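## Task

Remove the foam block from the closet and set it down on the desk. The robot must not tip over or be left leaning, or the task fails. The block has to stay on the desk by itself at the end, not because the robot is holding it there.

## Robot and tools

ROBOT. A simulated Hello Robot Stretch 3 with a single arm. It has a two-wheel base (0.33 m long, 0.34 m wide), a lift that slides up a mast, a telescoping arm that reaches out to the robot's right, a three-axis wrist with a gripper, and a pan/tilt head. The base cannot move sideways, so to move the gripper forward or back you drive the base. Turns in place pivot about the point midway between the drive wheels, 0.05 m behind the front edge. When stowed (arm in, wrist folded), the wrist pokes out at most 0.06 m past the right side and a turn sweeps a radius of 0.28 m. With the wrist unfolded and level, the gripper reaches past that circle.

FRAMES. Base frame: origin on the floor between the drive wheels, x forward, y left, z up. hand_pose is given in this frame, at the point where the closed fingertips meet. With all wrist joints at zero, its x axis points up, y points back along the arm toward the mast, and z points to the robot's rear. The fingertips are 0.04 m round pads and sit slightly nearer the wrist when wide open. The odometry frame is the base frame at the start of the scene.

execute_actions. Arguments: "actions", a list holding one action or none (an empty list only reports state and images), and optional "cameras", a list drawn from head_camera, nav_camera, wrist_camera, all. Leaving it out, null or ["all"] returns every camera; [] returns none. An action may contain "base", "joints", or both, plus an optional "contact_limits". All motions in an action start together and may finish at different times.
- base: exactly one key. translate_m is a relative drive in metres, forward positive, from -1 to 1. rotate_rad is a relative turn in radians, left (counter-clockwise seen from above) positive, from -3.2 to 3.2. Both offsets are measured from where the base was in the last reported state.
- joints: absolute targets, one number per named joint. lift_m 0 to 1.1 (arm height, ±0.004). arm_m 0 to 0.52 (extension, ±0.004). wrist_yaw_rad -1.345 to 4.42 (0 = along the arm, positive swings toward the front, 3.0 = folded over the base). wrist_pitch_rad -1.57 to 0.451 (0 level, negative tips fingers down). wrist_roll_rad -2.911 to 2.911 (0 = fingers side by side, level). gripper_m -0.089 to 0.179 (larger is wider; the actual fingertip gap is about 0.007 less when nearly shut and 0.025 less when fully open, and is zero below 0.007). head_pan_rad -3.953 to 1.73 (0 forward, positive left, -1.57 looks along the arm). head_tilt_rad -1.53 to 0.419 (0 level, negative down). The wrist and head tolerance is ±0.02, except pitch at ±0.05.
- contact_limits: only arm_m, a motor effort percentage from 1 to 100. The arm stops with contact_stop when its effort reaches that value (or its negative when retracting). Lower values are gentler, but very low values stop it immediately. The limit also caps the holding force until the next action. Values above the maximum are cut down to it.
Any joint or the base that you leave out of an action may still be pushing toward its previous target. An unknown key or an out-of-range number rejects the whole call, and nothing moves. If a result reports a stop, the remaining execute_actions, wait and finished_scene calls in the same reply are skipped.

wait: "seconds", 0 to 10. Nothing new is commanded, and it returns the same state and images as an empty action.
zoom_image: "camera" plus "region" [x0, y0, x1, y1] in pixels of that camera's most recent full image, top-left origin, at most 504 by 504.
finished_scene: "scene", the number of the current scene. It ends the scene permanently and reports success. The goal must already hold and keep holding.

RESULTS. joint_positions. base_status and joint_status: done (for the base, this means the wheels turned the commanded amount, even if they slipped), off_target (stopped short, possibly still pushing), contact_stop, time_out, torque_fault. After the last three, the old target is dropped. on_its_own covers what you did not command; there, "held at" is a target, not a position. lidar_m gives 12 distances in metres from the base origin, in 30° sectors: 1st straight ahead, then counter-clockwise (4th left, 7th behind, 10th right). "-" means nothing seen. The scan plane is 0.17 m above the floor, covers 0.15 to 12 m, misses table tops, clear objects and thin legs, and is partly blocked by the mast and, when the lift is low, by the robot's own parts. wrist_depth_mm (45–1000) and head_depth_mm (280–4000, in the sideways image) are 7x7 median-depth grids read from the top left. base_odometry comes from wheel turns only. turned_by_wheels and turned_by_imu give rotation since the last result. base_tilt is in degrees (forward/right positive), with a fixed bias of up to ~4°. motor_effort is in percent, positive toward higher values, with the peak in brackets. It is noisy and biased, so a reading out of the rest range suggests contact or load. Positive wheel effort pushes forward. The pictures line lists the image order.

CAMERAS. head_camera (896x504, pinhole, fy≈696) and nav_camera (672x504, fisheye) are on the head and move with pan/tilt. wrist_camera (644x364, pinhole, fy≈320) is on the gripper.

SPEED. The base is fast (0.30 m/s, 1.9 rad/s) only when stowed: lift_m under 0.30, arm_m under 0.03, and wrist_yaw_rad over 2.54. Otherwise it runs at 0.10 m/s and 0.63 rad/s.

GRIPPING. Close to a gripper_m below the object's width; lower squeezes harder, but the stall guard eases off, so heavy or slick items can slip. To re-squeeze, send a different value. To release, open at least 0.02 beyond the contact value. Neither the reading nor "done" confirms that you are holding something.

CAUTIONS. The arm and lift stop and go slack when they hit something firmly. A slack lift may sag under load, keep pressing, or get pushed up by fingers closing on a surface. The base, wrist and head never contact-stop. Wrist servos shut off for 10 s after sustained strain (torque_fault). Fold or unfold the wrist only with lift_m between 0.32 and 0.95, wrist_pitch_rad -0.4 and roll near 0. Once folded, the lift may go down to 0.25. If yaw is below -0.4, keep pitch at -0.5 or lower. The robot can tip if the arm pushes on something rigid with the gripper above ~0.45 m (higher contact limits or repeated pushes make this worse), if it drives while gripping or pushing something fixed, or if it snags furniture, especially when reversing. To recover, reverse the last move in small steps, free the gripper, and lower lift_m to about 0.2. The world keeps running while you think, and the robot holds its last command meanwhile. Avoid drops, slams and hard hits; a loose object may occasionally get nudged.

Each tool is called after "Emit:" as name(argument=value, ...), one argument or row to a line, values as JSON.

## Session

Emit:
execute_actions(
  actions=[],
)

Scene clock: 0.00 s.
base_odometry: x=+0.000 y=+0.000 heading=+0.000 (m, m, rad; odometry frame)
turned_by_wheels: +0.000 (rad since the last result)
turned_by_imu: +0.000 (rad since the last result)
base_tilt: forward=+0.5 right=+1.0 (deg)
lidar_m: 1.71 1.87 1.28 1.15 1.17 1.39 1.91 1.99 2.29 2.61 2.62 2.38
head_depth_mm: 1855 2264 2212 2217 2182 2178 2147 / 1835 2229 2157 2174 2179 2117 2126 / 1854 2157 2151 2126 2100 2073 2086 / 1861 2129 2131 2073 2078 1635 2035 / 1852 2090 2072 2039 2049 2024 2040 / 1860 2088 2052 2003 1995 1977 1970 / 1876 2050 1981 1994 1987 1515 1943
base_status: not commanded
joint_positions: lift_m=+0.533 arm_m=+0.000 wrist_yaw_rad=+3.009 wrist_pitch_rad=-0.436 wrist_roll_rad=+0.014 gripper_m=+0.037 head_pan_rad=-0.010 head_tilt_rad=-0.020
joint_status: not commanded
motor_effort: left_wheel=-1 right_wheel=+1 lift_m=+30 arm_m=+0 wrist_yaw_rad=+0 wrist_pitch_rad=+5 wrist_roll_rad=+0 gripper_m=+1 head_pan_rad=-1 head_tilt_rad=+1 (%)
hand_pose: x=+0.0082 y=+0.0756 z=+0.5413 quat_wxyz=(+0.200, +0.703, +0.106, +0.674) (m; base frame)
wrist_depth_mm: 917 - - - - - - / 992 - - - - - - / - - - - - - - / - - - - - - 997 / 972 953 - 930 904 866 841 / 826 801 - 759 735 757 735 / 715 697 - 672 668 633 643
pictures: head_camera (sideways: a quarter turn clockwise sets it upright), nav_camera (sideways: a quarter turn counterclockwise sets it upright), wrist_camera
Images, in order (width x height): head_camera 896x504, nav_camera 672x504, wrist_camera 644x364.

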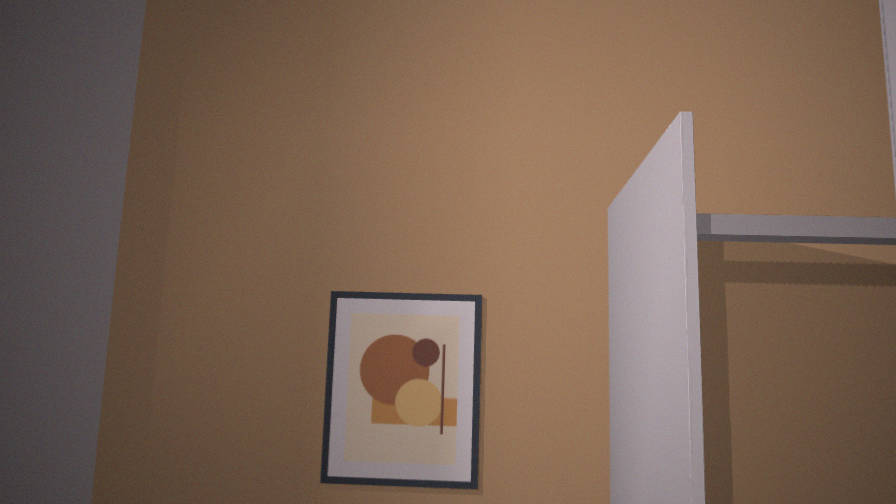

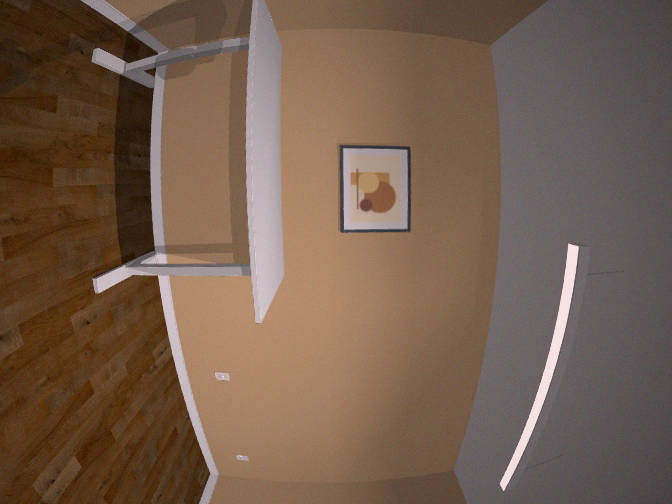

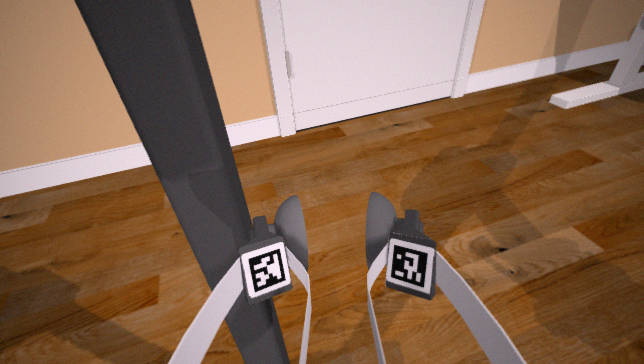

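Emit:
execute_actions(
  actions=[
    {"joints": {"head_pan_rad": 1.3, "head_tilt_rad": -0.3}},
  ],
  cameras=["head_camera", "nav_camera"],
)

Emit:
execute_actions(
  actions=[
    {"joints": {"head_pan_rad": -1.5, "head_tilt_rad": -0.3}},
  ],
  cameras=["nav_camera"],
)

Emit:
execute_actions(
  actions=[
    {"joints": {"head_pan_rad": -3.1, "head_tilt_rad": -0.3}},
  ],
  cameras=["nav_camera"],
)

Scene clock: 1.57 s.
base_odometry: x=+0.000 y=+0.000 heading=+0.000 (m, m, rad; odometry frame)
turned_by_wheels: +0.000 (rad since the last result)
turned_by_imu: +0.000 (rad since the last result)
base_tilt: forward=+0.5 right=+1.0 (deg)
lidar_m: 1.71 1.87 1.28 1.15 1.17 1.39 1.90 1.99 2.28 2.62 2.63 2.38
head_depth_mm: 1268 1327 1389 1461 1548 1643 1660 / 1211 1268 1318 1388 1458 1538 1604 / 1155 1205 1253 1313 1378 1450 1515 / 1101 1143 1197 1254 1318 1371 1437 / 1054 1102 1135 1196 1237 1299 1361 / 1020 1058 1098 1138 1189 1235 1289 / 978 1011 1048 1097 1144 1193 1242
base_status: not commanded
joint_positions: lift_m=+0.533 arm_m=+0.000 wrist_yaw_rad=+3.009 wrist_pitch_rad=-0.436 wrist_roll_rad=+0.014 gripper_m=+0.037 head_pan_rad=+1.293 head_tilt_rad=-0.296
joint_status: all done
motor_effort: left_wheel=-1(0) right_wheel=+0(1) lift_m=+30(30) arm_m=+0(0) wrist_yaw_rad=+0(1) wrist_pitch_rad=+5(5) wrist_roll_rad=+0(0) gripper_m=+0(0) head_pan_rad=+2(30) head_tilt_rad=-2(24) (%)
hand_pose: x=+0.0082 y=+0.0756 z=+0.5413 quat_wxyz=(+0.200, +0.703, +0.106, +0.674) (m; base frame)
wrist_depth_mm: 906 - - - - - - / 972 - - - - - - / - - - - - - - / - - - - - - - / 960 960 - 906 897 851 868 / 801 808 - 748 717 743 721 / 702 700 - 680 651 651 635
pictures: head_camera (sideways: a quarter turn clockwise sets it upright), nav_camera (sideways: a quarter turn counterclockwise sets it upright)
Images, in order (width x height): head_camera 896x504, nav_camera 672x504.

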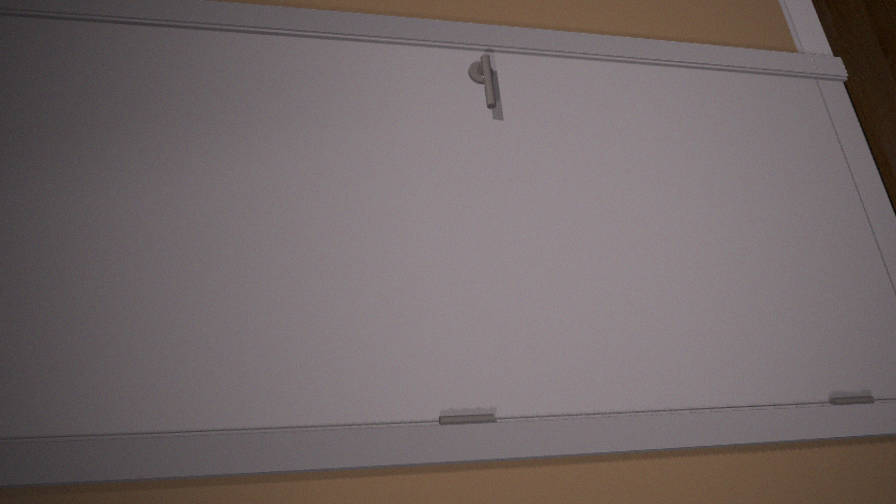

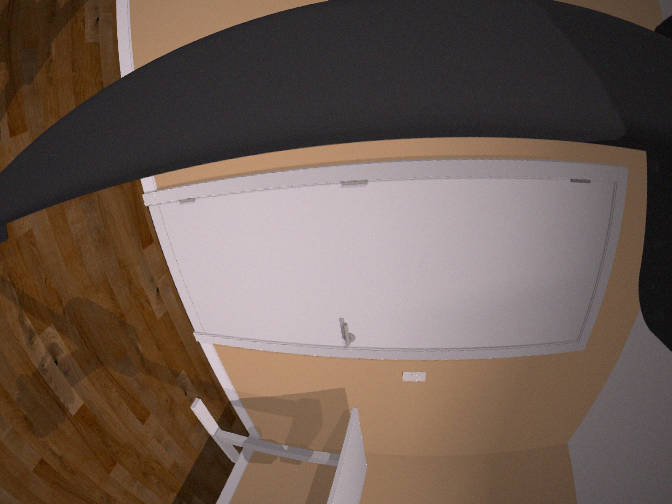

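Scene clock: 3.33 s.
base_odometry: x=+0.000 y=+0.000 heading=+0.000 (m, m, rad; odometry frame)
turned_by_wheels: +0.000 (rad since the last result)
turned_by_imu: +0.000 (rad since the last result)
base_tilt: forward=+0.5 right=+1.0 (deg)
lidar_m: 1.71 1.87 1.29 1.15 1.16 1.40 1.91 1.98 2.29 2.61 2.62 2.39
head_depth_mm: 2386 2515 2596 2714 2855 2249 1708 / 2377 2482 2582 2686 2807 2265 1717 / 2355 2440 2556 2699 2775 2252 1715 / 2347 2453 2522 2645 2707 2261 1739 / 2318 2400 2510 2649 2699 2243 1706 / 2304 2384 2489 2591 2706 2228 1708 / 2303 2381 2495 2557 2706 2213 1692
base_status: not commanded
joint_positions: lift_m=+0.533 arm_m=+0.000 wrist_yaw_rad=+3.009 wrist_pitch_rad=-0.436 wrist_roll_rad=+0.014 gripper_m=+0.037 head_pan_rad=-1.493 head_tilt_rad=-0.296
joint_status: all done
motor_effort: left_wheel=-1(1) right_wheel=+0(1) lift_m=+30(30) arm_m=+0(0) wrist_yaw_rad=+1(0) wrist_pitch_rad=+5(5) wrist_roll_rad=+0(0) gripper_m=+1(1) head_pan_rad=-2(31) head_tilt_rad=-2(4) (%)
hand_pose: x=+0.0082 y=+0.0756 z=+0.5413 quat_wxyz=(+0.200, +0.703, +0.106, +0.674) (m; base frame)
wrist_depth_mm: 901 - - - - - - / 939 - - - - - - / - - - - - - - / - - - - - - - / 997 968 - 904 935 865 863 / 820 818 - 771 717 765 726 / 716 700 - 672 664 652 655
pictures: nav_camera (sideways: a quarter turn counterclockwise sets it upright)
Images, in order (width x height): nav_camera 672x504.

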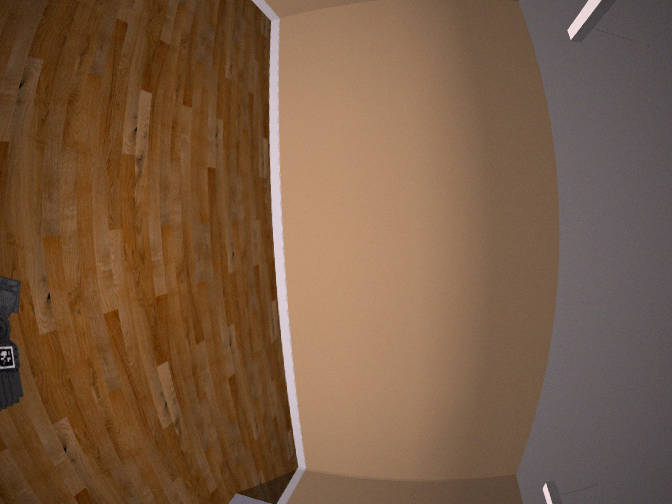

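Scene clock: 4.63 s.
base_odometry: x=+0.000 y=+0.000 heading=+0.000 (m, m, rad; odometry frame)
turned_by_wheels: +0.000 (rad since the last result)
turned_by_imu: +0.000 (rad since the last result)
base_tilt: forward=+0.5 right=+1.0 (deg)
lidar_m: 1.71 1.86 1.28 1.15 1.16 1.39 1.91 1.99 2.28 2.61 2.62 2.38
head_depth_mm: 2478 2559 2640 2764 2775 2263 1702 / 2446 2556 2680 2781 2856 2261 1719 / 2410 2524 2652 2728 2859 2273 1724 / 2387 2460 2588 2715 2775 2139 1718 / 1711 1761 1875 1919 2016 2052 1704 / 1752 1816 1900 1993 2064 2120 1716 / 1723 1796 1846 1948 2037 2105 1703
base_status: not commanded
joint_positions: lift_m=+0.533 arm_m=+0.000 wrist_yaw_rad=+3.009 wrist_pitch_rad=-0.436 wrist_roll_rad=+0.014 gripper_m=+0.037 head_pan_rad=-3.093 head_tilt_rad=-0.296
joint_status: all done
motor_effort: left_wheel=+0(1) right_wheel=+0(1) lift_m=+30(30) arm_m=+0(0) wrist_yaw_rad=+0(0) wrist_pitch_rad=+5(5) wrist_roll_rad=+0(0) gripper_m=+0(0) head_pan_rad=-4(31) head_tilt_rad=-2(0) (%)
hand_pose: x=+0.0082 y=+0.0756 z=+0.5413 quat_wxyz=(+0.200, +0.703, +0.106, +0.674) (m; base frame)
wrist_depth_mm: 913 - - - - - - / 998 - - - - - - / - - - - - - - / - - - - - - 992 / 989 965 - 915 898 871 824 / 835 789 - 767 722 734 733 / 717 696 - 665 670 650 629
pictures: nav_camera (sideways: a quarter turn counterclockwise sets it upright)
Images, in order (width x height): nav_camera 672x504.

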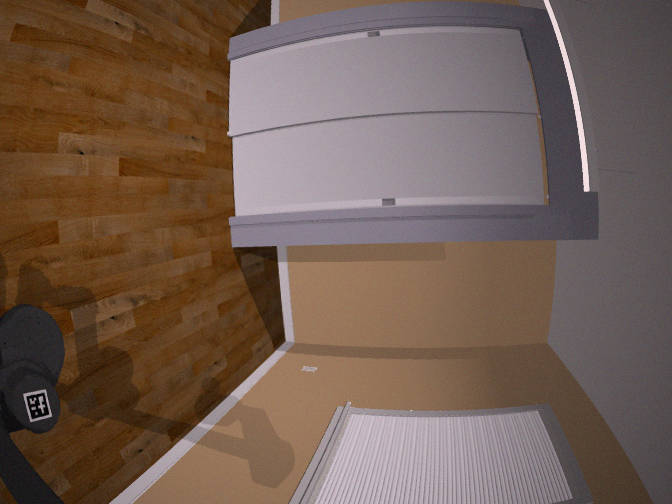

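Emit:
execute_actions(
  actions=[
    {"joints": {"head_pan_rad": -2.75, "head_tilt_rad": -0.2}},
  ],
  cameras=["head_camera", "nav_camera"],
)

Scene clock: 5.57 s.
base_odometry: x=+0.000 y=+0.000 heading=+0.000 (m, m, rad; odometry frame)
turned_by_wheels: +0.000 (rad since the last result)
turned_by_imu: +0.000 (rad since the last result)
base_tilt: forward=+0.5 right=+1.0 (deg)
lidar_m: 1.71 1.87 1.28 1.15 1.16 1.39 1.91 1.99 2.27 2.61 2.62 2.38
head_depth_mm: 1696 1742 1778 1856 1903 2369 1908 / 1698 1821 1871 1869 1916 1954 1909 / 1824 1868 1929 1965 2022 2085 1917 / 1870 1898 1949 2020 2068 2126 1923 / 1849 1932 1981 2033 2085 2143 1902 / 1904 1962 1999 2054 2127 2210 1885 / 1952 1987 2053 2123 2159 2241 1873
base_status: not commanded
joint_positions: lift_m=+0.533 arm_m=+0.000 wrist_yaw_rad=+3.009 wrist_pitch_rad=-0.436 wrist_roll_rad=+0.014 gripper_m=+0.037 head_pan_rad=-2.757 head_tilt_rad=-0.212
joint_status: all done
motor_effort: left_wheel=-1(1) right_wheel=+1(1) lift_m=+30(30) arm_m=+0(0) wrist_yaw_rad=+1(0) wrist_pitch_rad=+5(5) wrist_roll_rad=+0(0) gripper_m=+1(0) head_pan_rad=+2(18) head_tilt_rad=+6(16) (%)
hand_pose: x=+0.0082 y=+0.0756 z=+0.5413 quat_wxyz=(+0.200, +0.703, +0.106, +0.674) (m; base frame)
wrist_depth_mm: 928 - - - - - - / - - - - - - - / - - - - - - - / - - - - - - - / 972 949 - 904 877 859 838 / 819 806 - 767 717 743 722 / 707 686 - 662 653 656 646
pictures: head_camera (sideways: a quarter turn clockwise sets it upright), nav_camera (sideways: a quarter turn counterclockwise sets it upright)
Images, in order (width x height): head_camera 896x504, nav_camera 672x504.

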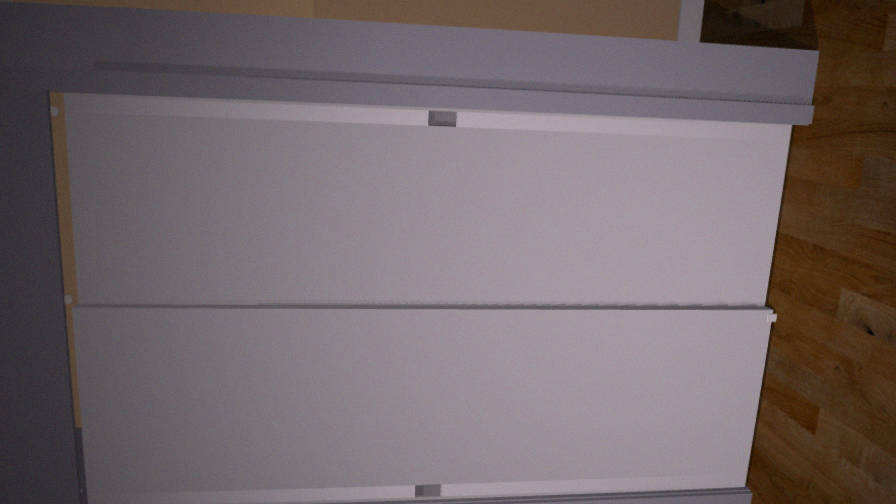

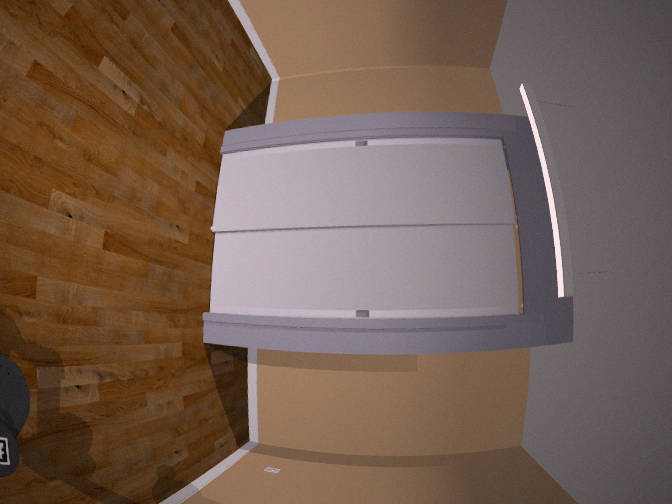

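Emit:
execute_actions(
  actions=[
    {"base": {"rotate_rad": 0.2}, "joints": {"lift_m": 0.28, "wrist_pitch_rad": -0.4, "head_pan_rad": -3.1, "head_tilt_rad": -0.3}},
  ],
  cameras=[],
)

Emit:
execute_actions(
  actions=[
    {"base": {"translate_m": -1.0}},
  ],
  cameras=["nav_camera"],
)

Scene clock: 10.17 s.
base_odometry: x=+0.000 y=+0.000 heading=+0.200 (m, m, rad; odometry frame)
turned_by_wheels: +0.200 (rad since the last result)
turned_by_imu: +0.200 (rad since the last result)
base_tilt: forward=+0.5 right=+1.0 (deg)
lidar_m: 1.71 1.66 1.19 1.15 1.20 1.64 1.91 2.03 2.72 2.61 2.71 2.20
head_depth_mm: 2295 2429 2493 2622 2712 2226 1718 / 2324 2405 2536 2676 2743 2257 1729 / 1693 1789 1846 1934 1998 2066 1717 / 1785 1845 1927 2006 2091 2149 1713 / 1780 1863 1949 2016 2132 2179 1712 / 1797 1853 1958 2003 2124 2165 1711 / 1787 1875 1937 2000 2111 2160 1708
base_status: done
joint_positions: lift_m=+0.280 arm_m=+0.000 wrist_yaw_rad=+3.009 wrist_pitch_rad=-0.421 wrist_roll_rad=+0.014 gripper_m=+0.037 head_pan_rad=-3.093 head_tilt_rad=-0.297
joint_status: all done
motor_effort: left_wheel=-2(6) right_wheel=+3(6) lift_m=+23(25) arm_m=+0(0) wrist_yaw_rad=-1(1) wrist_pitch_rad=+9(8) wrist_roll_rad=+0(0) gripper_m=+0(1) head_pan_rad=-2(18) head_tilt_rad=-2(14) (%)
hand_pose: x=+0.0084 y=+0.0775 z=+0.2923 quat_wxyz=(+0.194, +0.704, +0.100, +0.676) (m; base frame)
wrist_depth_mm: - - - - - - - / - - - - - - - / 986 914 939 879 832 816 782 / 749 719 718 686 661 660 636 / 606 603 - 565 561 535 527 / 523 520 - - 461 465 454 / 455 - - - 406 399 400
pictures: none
No camera images: the call's "cameras" was empty. Leave "cameras" out to get every camera's image.

Scene clock: 15.10 s.
base_odometry: x=-0.980 y=-0.198 heading=+0.200 (m, m, rad; odometry frame)
turned_by_wheels: +0.000 (rad since the last result)
turned_by_imu: +0.000 (rad since the last result)
base_tilt: forward=+0.5 right=+1.0 (deg)
lidar_m: 2.70 1.63 1.20 1.15 1.19 1.62 0.91 1.02 1.32 2.62 2.71 3.25
head_depth_mm: 1424 1487 1556 1625 1700 1787 1728 / 790 821 857 895 935 984 1041 / 789 824 859 895 934 983 1025 / 863 894 930 975 1013 1048 1102 / 873 907 941 982 1033 1080 1129 / 878 914 958 994 1043 1090 1144 / 890 919 961 1000 1055 1097 1158
base_status: done
joint_positions: lift_m=+0.280 arm_m=+0.000 wrist_yaw_rad=+3.009 wrist_pitch_rad=-0.420 wrist_roll_rad=+0.014 gripper_m=+0.037 head_pan_rad=-3.093 head_tilt_rad=-0.297
joint_status: not commanded
motor_effort: left_wheel=-3(10) right_wheel=+3(5) lift_m=+23(24) arm_m=+0(0) wrist_yaw_rad=+1(0) wrist_pitch_rad=+8(8) wrist_roll_rad=+0(0) gripper_m=+0(1) head_pan_rad=-4(3) head_tilt_rad=-1(1) (%)
hand_pose: x=+0.0084 y=+0.0776 z=+0.2924 quat_wxyz=(+0.194, +0.704, +0.100, +0.676) (m; base frame)
wrist_depth_mm: - - - - - - - / - - - - - - - / 991 920 898 898 832 818 795 / 742 730 706 679 678 652 641 / 616 589 - 565 562 531 529 / 515 511 - - 453 468 453 / 457 - - - 413 404 395
pictures: nav_camera (sideways: a quarter turn counterclockwise sets it upright)
Images, in order (width x height): nav_camera 672x504.

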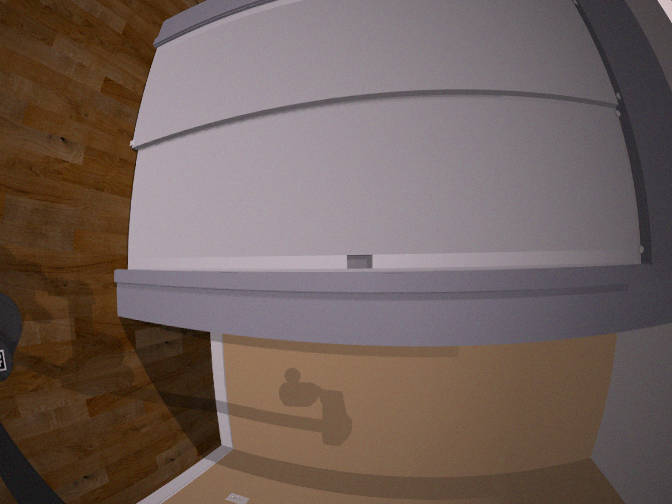

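Emit:
execute_actions(
  actions=[
    {"base": {"translate_m": -0.42}},
  ],
  cameras=[],
)

Emit:
execute_actions(
  actions=[
    {"base": {"rotate_rad": -1.571}, "joints": {"lift_m": 0.9, "head_pan_rad": -1.57, "head_tilt_rad": -0.5, "gripper_m": 0.0}},
  ],
  cameras=["head_camera", "nav_camera"],
)

Scene clock: 18.53 s.
base_odometry: x=-1.392 y=-0.282 heading=+0.200 (m, m, rad; odometry frame)
turned_by_wheels: +0.000 (rad since the last result)
turned_by_imu: +0.000 (rad since the last result)
base_tilt: forward=+0.5 right=+1.0 (deg)
lidar_m: 3.13 1.65 1.19 1.15 1.19 0.52 0.49 0.59 0.80 2.62 2.72 3.69
head_depth_mm: 413 428 446 463 484 506 533 / 415 432 450 468 488 510 537 / 415 432 449 470 491 514 541 / 412 428 446 465 486 509 534 / 485 503 525 547 578 599 630 / 490 508 529 552 577 604 636 / 494 513 534 557 584 614 644
base_status: done
joint_positions: lift_m=+0.280 arm_m=+0.000 wrist_yaw_rad=+3.009 wrist_pitch_rad=-0.420 wrist_roll_rad=+0.014 gripper_m=+0.037 head_pan_rad=-3.093 head_tilt_rad=-0.298
joint_status: not commanded
motor_effort: left_wheel=-2(10) right_wheel=+3(6) lift_m=+23(23) arm_m=+0(0) wrist_yaw_rad=+1(1) wrist_pitch_rad=+8(8) wrist_roll_rad=+0(0) gripper_m=+0(0) head_pan_rad=-2(1) head_tilt_rad=-1(1) (%)
hand_pose: x=+0.0084 y=+0.0776 z=+0.2924 quat_wxyz=(+0.194, +0.704, +0.100, +0.676) (m; base frame)
wrist_depth_mm: 990 - - - - - - / - - - - - - - / - 955 917 878 850 829 765 / 749 723 708 692 676 661 651 / 616 599 - 567 568 541 535 / 512 509 - - 454 461 457 / 458 - - - 412 402 398
pictures: none
No camera images: the call's "cameras" was empty. Leave "cameras" out to get every camera's image.

Scene clock: 25.00 s.
base_odometry: x=-1.392 y=-0.282 heading=-1.371 (m, m, rad; odometry frame)
turned_by_wheels: -1.571 (rad since the last result)
turned_by_imu: -1.559 (rad since the last result)
base_tilt: forward=+0.5 right=+1.0 (deg)
lidar_m: 2.62 2.72 3.68 3.13 1.64 1.19 1.15 1.19 0.52 0.49 0.59 0.80
head_depth_mm: 395 425 457 495 559 1520 1459 / 397 426 459 498 540 596 661 / 400 427 460 499 544 598 666 / 388 415 449 489 532 584 650 / 449 480 522 579 618 677 767 / 460 493 531 575 630 693 771 / 459 495 533 580 631 697 779
base_status: done
joint_positions: lift_m=+0.900 arm_m=+0.000 wrist_yaw_rad=+3.009 wrist_pitch_rad=-0.420 wrist_roll_rad=+0.014 gripper_m=+0.000 head_pan_rad=-1.577 head_tilt_rad=-0.494
joint_status: all done
motor_effort: left_wheel=+1(7) right_wheel=-2(7) lift_m=+37(39) arm_m=-1(1) wrist_yaw_rad=+0(1) wrist_pitch_rad=+8(8) wrist_roll_rad=+0(0) gripper_m=+0(81) head_pan_rad=+2(29) head_tilt_rad=-3(20) (%)
hand_pose: x=+0.0084 y=+0.0776 z=+0.9119 quat_wxyz=(+0.194, +0.704, +0.100, +0.676) (m; base frame)
wrist_depth_mm: - - - - - - - / - - - - - - - / - - - - - - - / - - - - - - - / - - - - - - - / - - - - - - - / - - - - - - 995
pictures: head_camera (sideways: a quarter turn clockwise sets it upright), nav_camera (sideways: a quarter turn counterclockwise sets it upright)
Images, in order (width x height): head_camera 896x504, nav_camera 672x504.

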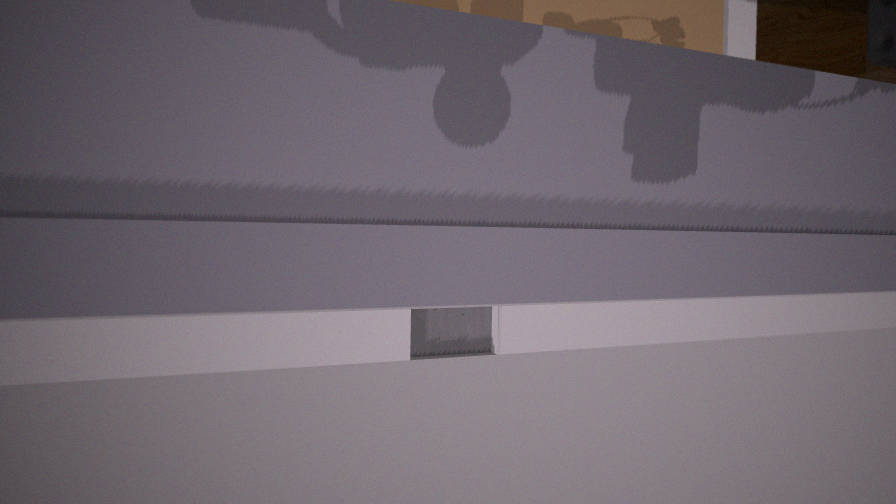

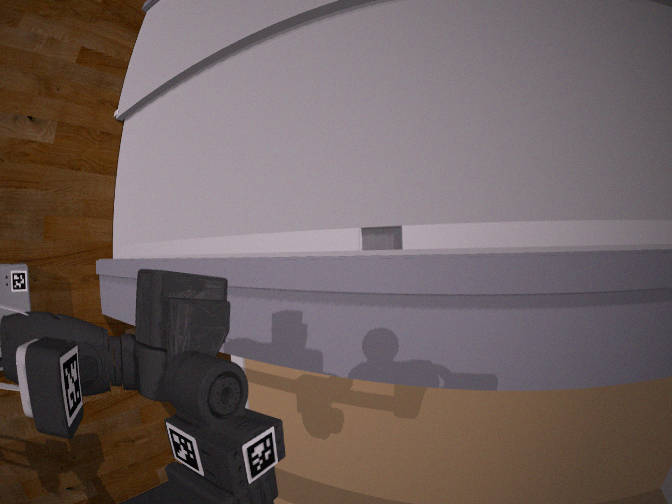

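Emit:
execute_actions(
  actions=[
    {"base": {"translate_m": 0.12}, "joints": {"wrist_yaw_rad": 0.0, "lift_m": 0.94}},
  ],
  cameras=[],
)

Emit:
execute_actions(
  actions=[
    {"joints": {"wrist_pitch_rad": 0.0}},
  ],
)

Scene clock: 27.93 s.
base_odometry: x=-1.368 y=-0.399 heading=-1.371 (m, m, rad; odometry frame)
turned_by_wheels: +0.000 (rad since the last result)
turned_by_imu: +0.001 (rad since the last result)
base_tilt: forward=+0.5 right=+1.0 (deg)
lidar_m: 2.50 2.60 3.56 3.53 1.82 1.32 1.27 1.31 0.52 0.49 0.58 0.73
head_depth_mm: 383 414 448 491 537 589 - / 398 420 452 485 523 575 648 / 453 486 524 577 610 664 - / 454 488 525 568 618 674 761 / 457 489 528 571 623 687 769 / 458 493 530 574 626 688 771 / 459 494 534 577 630 693 776
base_status: done
joint_positions: lift_m=+0.940 arm_m=+0.000 wrist_yaw_rad=+0.003 wrist_pitch_rad=-0.420 wrist_roll_rad=+0.014 gripper_m=+0.000 head_pan_rad=-1.577 head_tilt_rad=-0.494
joint_status: all done
motor_effort: left_wheel=+1(5) right_wheel=-2(4) lift_m=+37(36) arm_m=+0(0) wrist_yaw_rad=-3(3) wrist_pitch_rad=+8(8) wrist_roll_rad=+0(0) gripper_m=-1(2) head_pan_rad=+2(3) head_tilt_rad=-3(3) (%)
hand_pose: x=-0.0209 y=-0.3688 z=+0.9520 quat_wxyz=(+0.687, +0.147, -0.696, -0.148) (m; base frame)
wrist_depth_mm: 287 286 286 286 219 228 230 / 312 315 312 314 237 252 252 / 350 350 348 349 266 277 284 / 390 387 395 388 300 307 - / 447 441 452 - 342 355 - / 512 509 513 528 414 421 - / 585 621 610 598 480 - -
pictures: none
No camera images: the call's "cameras" was empty. Leave "cameras" out to get every camera's image.

Scene clock: 28.97 s.
base_odometry: x=-1.368 y=-0.399 heading=-1.371 (m, m, rad; odometry frame)
turned_by_wheels: +0.000 (rad since the last result)
turned_by_imu: +0.000 (rad since the last result)
base_tilt: forward=+0.5 right=+1.0 (deg)
lidar_m: 2.50 2.60 3.55 3.54 1.81 1.32 1.27 1.32 0.52 0.49 0.58 0.73
head_depth_mm: 383 414 447 491 537 590 - / 398 420 454 485 523 579 - / 452 487 521 578 598 - - / 454 488 525 570 618 683 759 / 456 490 529 571 624 686 766 / 459 492 530 575 627 690 769 / 461 493 532 577 628 693 774
base_status: not commanded
joint_positions: lift_m=+0.940 arm_m=+0.000 wrist_yaw_rad=+0.003 wrist_pitch_rad=-0.025 wrist_roll_rad=+0.014 gripper_m=+0.000 head_pan_rad=-1.577 head_tilt_rad=-0.494
joint_status: all done
motor_effort: left_wheel=+1(1) right_wheel=-2(2) lift_m=+37(36) arm_m=+0(0) wrist_yaw_rad=-2(3) wrist_pitch_rad=+10(10) wrist_roll_rad=+0(0) gripper_m=-2(3) head_pan_rad=+2(2) head_tilt_rad=-3(3) (%)
hand_pose: x=-0.0208 y=-0.4001 z=+1.0480 quat_wxyz=(+0.702, +0.010, -0.712, -0.008) (m; base frame)
wrist_depth_mm: 298 294 295 295 222 232 231 / 305 307 304 303 230 241 239 / 321 316 318 316 239 253 251 / 335 332 331 334 248 263 257 / 346 347 344 - 258 272 269 / 360 366 358 364 281 281 283 / 385 385 373 377 286 296 298
pictures: head_camera (sideways: a quarter turn clockwise sets it upright), nav_camera (sideways: a quarter turn counterclockwise sets it upright), wrist_camera
Images, in order (width x height): head_camera 896x504, nav_camera 672x504, wrist_camera 644x364.

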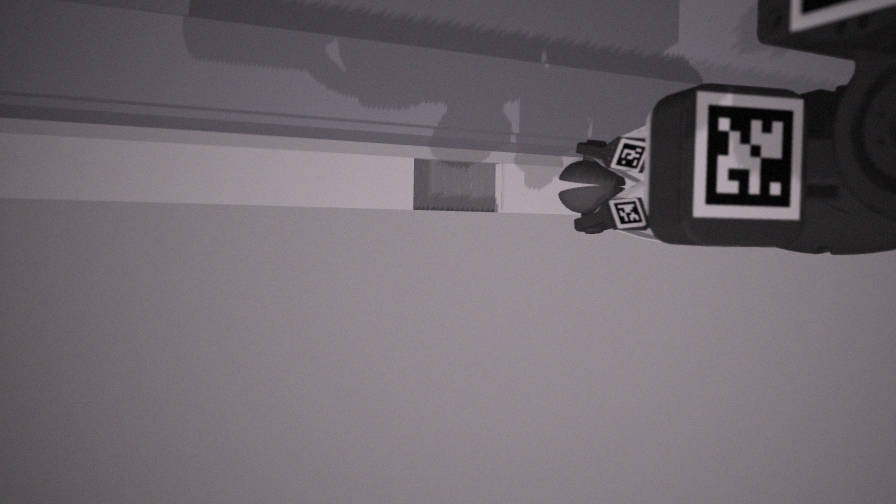

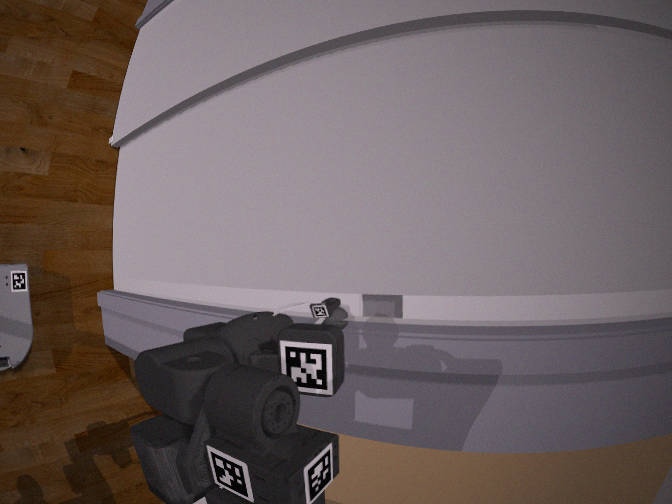

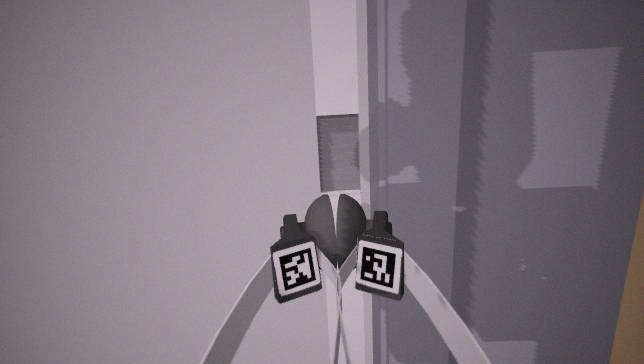

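Emit:
execute_actions(
  actions=[
    {"joints": {"wrist_roll_rad": 1.57, "lift_m": 0.952, "arm_m": 0.05}},
  ],
)

Scene clock: 31.60 s.
base_odometry: x=-1.368 y=-0.399 heading=-1.371 (m, m, rad; odometry frame)
turned_by_wheels: +0.000 (rad since the last result)
turned_by_imu: +0.001 (rad since the last result)
base_tilt: forward=+0.5 right=+1.0 (deg)
lidar_m: 2.50 2.59 3.54 3.52 1.82 1.32 1.27 1.32 0.52 0.49 0.58 0.73
head_depth_mm: 383 414 448 490 527 - - / 397 421 452 486 523 - - / 453 487 524 571 591 - - / 456 487 526 570 620 664 780 / 456 491 526 571 624 688 763 / 458 491 531 574 627 691 770 / 459 494 533 578 630 694 776
base_status: not commanded
joint_positions: lift_m=+0.952 arm_m=+0.050 wrist_yaw_rad=+0.002 wrist_pitch_rad=-0.023 wrist_roll_rad=+1.565 gripper_m=+0.000 head_pan_rad=-1.577 head_tilt_rad=-0.494
joint_status: all done
motor_effort: left_wheel=+1(1) right_wheel=-2(2) lift_m=+36(37) arm_m=+4(4) wrist_yaw_rad=-2(3) wrist_pitch_rad=+9(10) wrist_roll_rad=+2(4) gripper_m=-2(2) head_pan_rad=+3(1) head_tilt_rad=-2(2) (%)
hand_pose: x=-0.0207 y=-0.4503 z=+1.0601 quat_wxyz=(+0.003, +0.001, -1.000, -0.012) (m; base frame)
wrist_depth_mm: 191 190 190 190 189 188 188 / 185 182 183 183 183 184 183 / 191 189 191 190 190 190 190 / 279 276 274 285 277 277 276 / 286 288 287 - 283 287 289 / 299 297 299 300 299 296 297 / 306 310 313 312 312 314 309
pictures: head_camera (sideways: a quarter turn clockwise sets it upright), nav_camera (sideways: a quarter turn counterclockwise sets it upright), wrist_camera
Images, in order (width x height): head_camera 896x504, nav_camera 672x504, wrist_camera 644x364.

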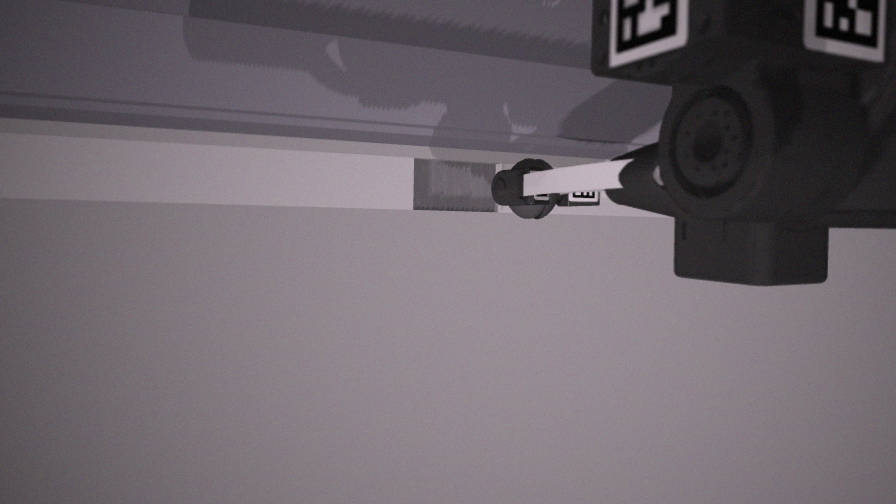

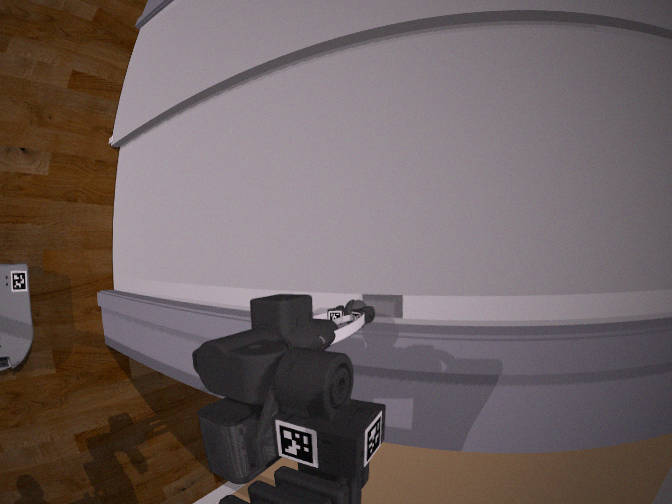

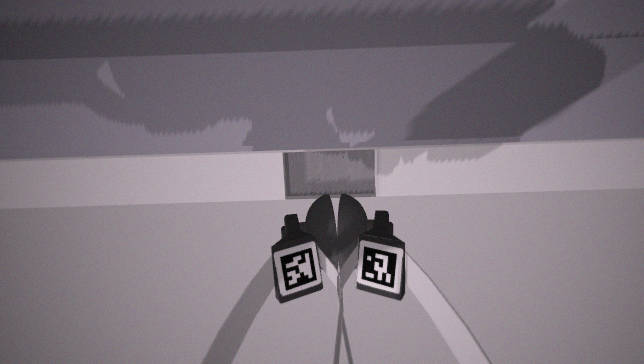

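Emit:
execute_actions(
  actions=[
    {"base": {"translate_m": -0.008}, "joints": {"arm_m": 0.13}, "contact_limits": {"arm_m": 12}},
  ],
  cameras=["head_camera", "wrist_camera"],
)

Scene clock: 34.27 s.
base_odometry: x=-1.370 y=-0.392 heading=-1.371 (m, m, rad; odometry frame)
turned_by_wheels: +0.000 (rad since the last result)
turned_by_imu: +0.001 (rad since the last result)
base_tilt: forward=+0.5 right=+1.0 (deg)
lidar_m: 2.51 2.60 3.55 3.11 1.80 1.31 1.26 1.31 0.52 0.49 0.59 0.73
head_depth_mm: 387 415 450 487 - - 670 / 391 420 447 476 - - 662 / 453 486 524 554 - - 702 / 456 488 526 570 609 694 760 / 456 490 528 570 622 689 766 / 458 491 528 575 625 692 771 / 460 494 533 577 630 696 776
base_status: done
joint_positions: lift_m=+0.952 arm_m=+0.130 wrist_yaw_rad=+0.002 wrist_pitch_rad=-0.023 wrist_roll_rad=+1.565 gripper_m=+0.000 head_pan_rad=-1.577 head_tilt_rad=-0.494
joint_status: all done
motor_effort: left_wheel=+0(4) right_wheel=-2(6) lift_m=+36(36) arm_m=+4(4) wrist_yaw_rad=-2(2) wrist_pitch_rad=+9(9) wrist_roll_rad=+2(2) gripper_m=-3(2) head_pan_rad=+2(2) head_tilt_rad=-3(3) (%)
contact_limits: arm_m 12 (drawing in: default 32, maximum 52; extending or still: default 43, maximum 71)
hand_pose: x=-0.0209 y=-0.5303 z=+1.0601 quat_wxyz=(+0.003, +0.001, -1.000, -0.012) (m; base frame)
wrist_depth_mm: 116 115 115 114 115 115 105 / 107 107 106 107 107 106 106 / 110 110 111 111 110 110 110 / 115 115 114 114 115 115 129 / 199 201 201 - 201 201 201 / 209 209 209 211 211 208 207 / 219 217 218 217 218 218 216
pictures: head_camera (sideways: a quarter turn clockwise sets it upright), wrist_camera
Images, in order (width x height): head_camera 896x504, wrist_camera 644x364.

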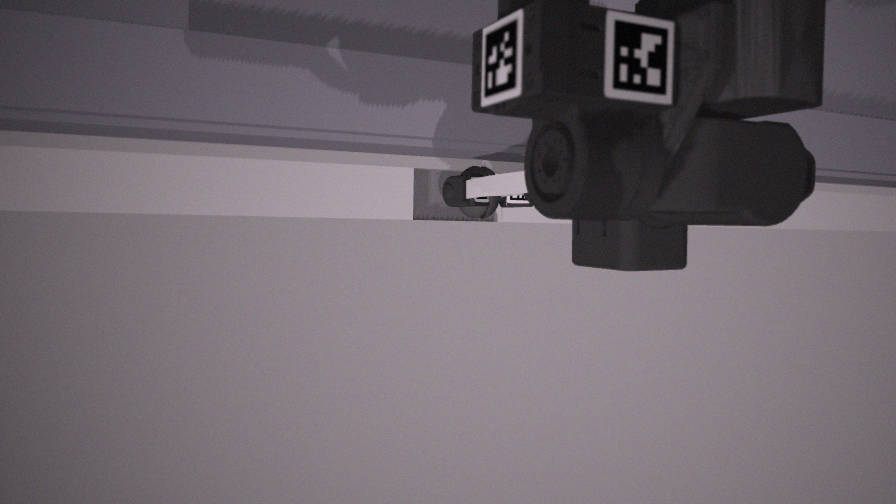

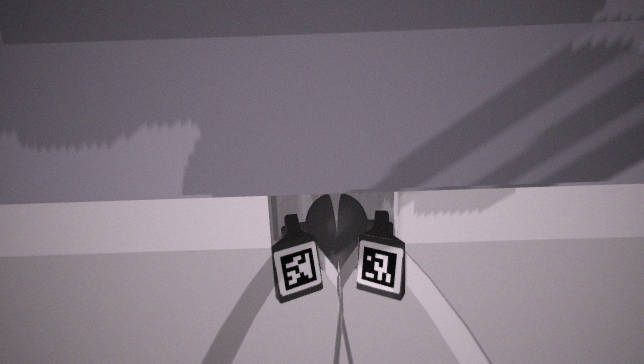

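Well aligned. Extend gently into the cup.

Emit:
execute_actions(
  actions=[
    {"joints": {"arm_m": 0.175}, "contact_limits": {"arm_m": 10}},
  ],
  cameras=["head_camera", "wrist_camera"],
)

Scene clock: 35.57 s.
base_odometry: x=-1.370 y=-0.392 heading=-1.371 (m, m, rad; odometry frame)
turned_by_wheels: +0.000 (rad since the last result)
turned_by_imu: +0.000 (rad since the last result)
base_tilt: forward=+0.5 right=+1.0 (deg)
lidar_m: 2.51 2.60 3.54 3.10 1.80 1.31 1.26 1.31 0.52 0.49 0.59 0.73
head_depth_mm: 386 415 450 484 - - 658 / 391 420 447 475 - - 651 / 456 487 522 556 - - 703 / 456 490 528 571 610 693 764 / 458 492 529 574 626 688 769 / 460 493 531 577 631 697 774 / 461 495 535 580 635 697 780
base_status: not commanded
joint_positions: lift_m=+0.952 arm_m=+0.157 wrist_yaw_rad=+0.001 wrist_pitch_rad=-0.024 wrist_roll_rad=+1.565 gripper_m=+0.000 head_pan_rad=-1.577 head_tilt_rad=-0.495
joint_status: arm_m contact_stop (moved +0.028 of +0.045)
on_its_own: arm_m is slack since a contact_stop, until your next command for it (your +0.175 is given up)
motor_effort: left_wheel=-1(2) right_wheel=+0(3) lift_m=+36(36) arm_m=+0(9) wrist_yaw_rad=+0(2) wrist_pitch_rad=+9(10) wrist_roll_rad=+2(2) gripper_m=-3(3) head_pan_rad=+2(3) head_tilt_rad=-3(3) (%)
contact_limits: arm_m 10 (drawing in: default 32, maximum 52; extending or still: default 43, maximum 71)
hand_pose: x=-0.0210 y=-0.5578 z=+1.0600 quat_wxyz=(+0.003, +0.001, -1.000, -0.012) (m; base frame)
wrist_depth_mm: - 78 79 79 78 78 78 / 81 81 81 81 81 81 81 / 84 83 83 84 84 84 84 / 87 87 87 87 87 87 87 / 175 174 172 89 174 173 174 / 180 180 180 182 182 181 180 / 188 187 187 187 188 188 189
pictures: head_camera (sideways: a quarter turn clockwise sets it upright), wrist_camera
Images, in order (width x height): head_camera 896x504, wrist_camera 644x364.

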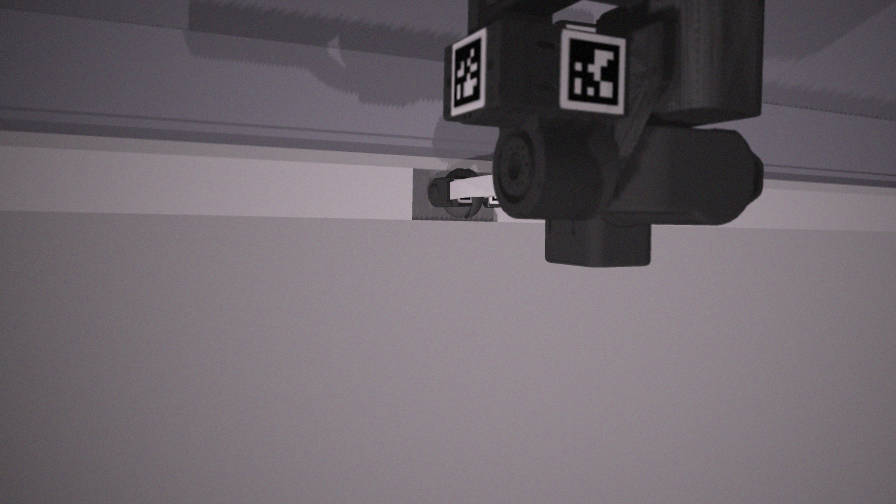

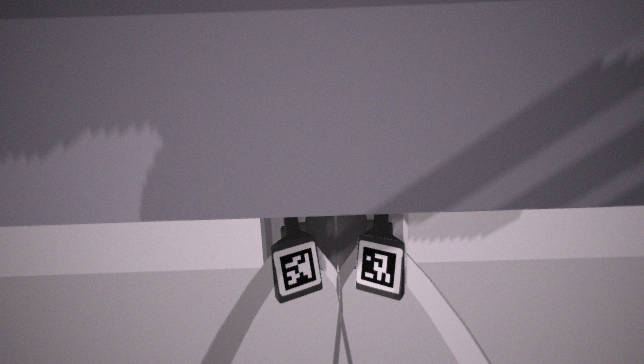

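In the cup. Hold the arm and drive forward a little.

Emit:
execute_actions(
  actions=[
    {"base": {"translate_m": 0.1}, "joints": {"arm_m": 0.156}, "contact_limits": {"arm_m": 25}},
  ],
)

Scene clock: 37.90 s.
base_odometry: x=-1.350 y=-0.490 heading=-1.371 (m, m, rad; odometry frame)
turned_by_wheels: +0.000 (rad since the last result)
turned_by_imu: +0.000 (rad since the last result)
base_tilt: forward=+0.5 right=+1.0 (deg)
lidar_m: 2.41 2.49 3.40 3.11 1.94 1.42 1.36 1.41 0.51 0.57 0.59 0.73
head_depth_mm: 910 947 778 568 - - 642 / 1024 1093 1201 1186 - - 1318 / 453 487 524 566 - - 785 / 455 488 527 570 611 689 763 / 457 491 527 572 625 691 769 / 459 492 531 576 630 691 770 / 461 495 533 579 629 697 776
base_status: done
joint_positions: lift_m=+0.952 arm_m=+0.156 wrist_yaw_rad=-0.008 wrist_pitch_rad=-0.023 wrist_roll_rad=+1.565 gripper_m=+0.000 head_pan_rad=-1.577 head_tilt_rad=-0.495
joint_status: all done
motor_effort: left_wheel=-2(7) right_wheel=+3(24) lift_m=+36(36) arm_m=+0(5) wrist_yaw_rad=+8(46) wrist_pitch_rad=+9(10) wrist_roll_rad=+2(2) gripper_m=-2(2) head_pan_rad=+1(1) head_tilt_rad=-2(1) (%)
contact_limits: arm_m 25 (drawing in: default 32, maximum 52; extending or still: default 43, maximum 71)
hand_pose: x=-0.0235 y=-0.5566 z=+1.0601 quat_wxyz=(+0.003, -0.004, -1.000, -0.012) (m; base frame)
wrist_depth_mm: 435 577 531 608 615 491 655 / 460 650 794 825 794 518 729 / 479 650 839 825 798 503 699 / 171 170 169 180 168 168 168 / 174 173 174 - 174 174 173 / 180 180 180 181 181 180 180 / 186 187 188 187 186 186 187
pictures: head_camera (sideways: a quarter turn clockwise sets it upright), nav_camera (sideways: a quarter turn counterclockwise sets it upright), wrist_camera
Images, in order (width x height): head_camera 896x504, nav_camera 672x504, wrist_camera 644x364.

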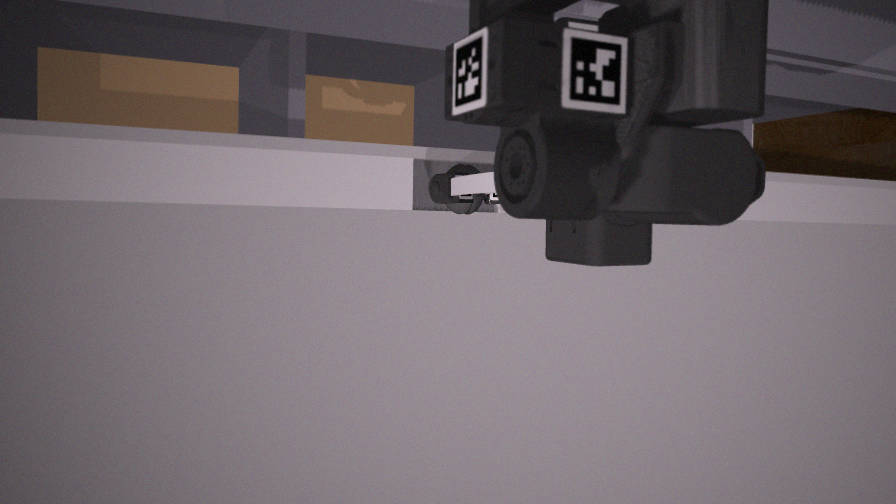

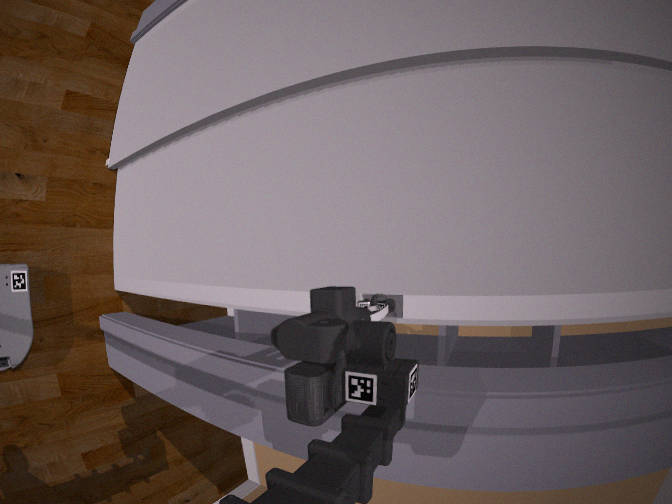

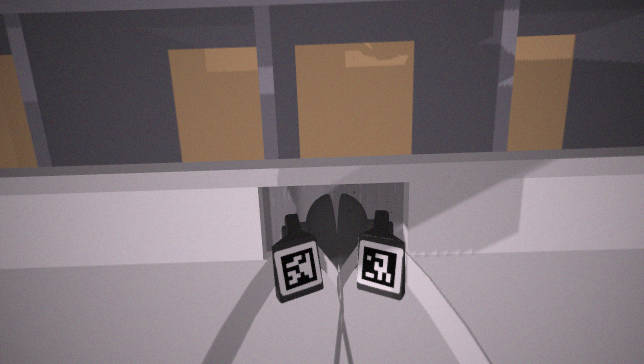

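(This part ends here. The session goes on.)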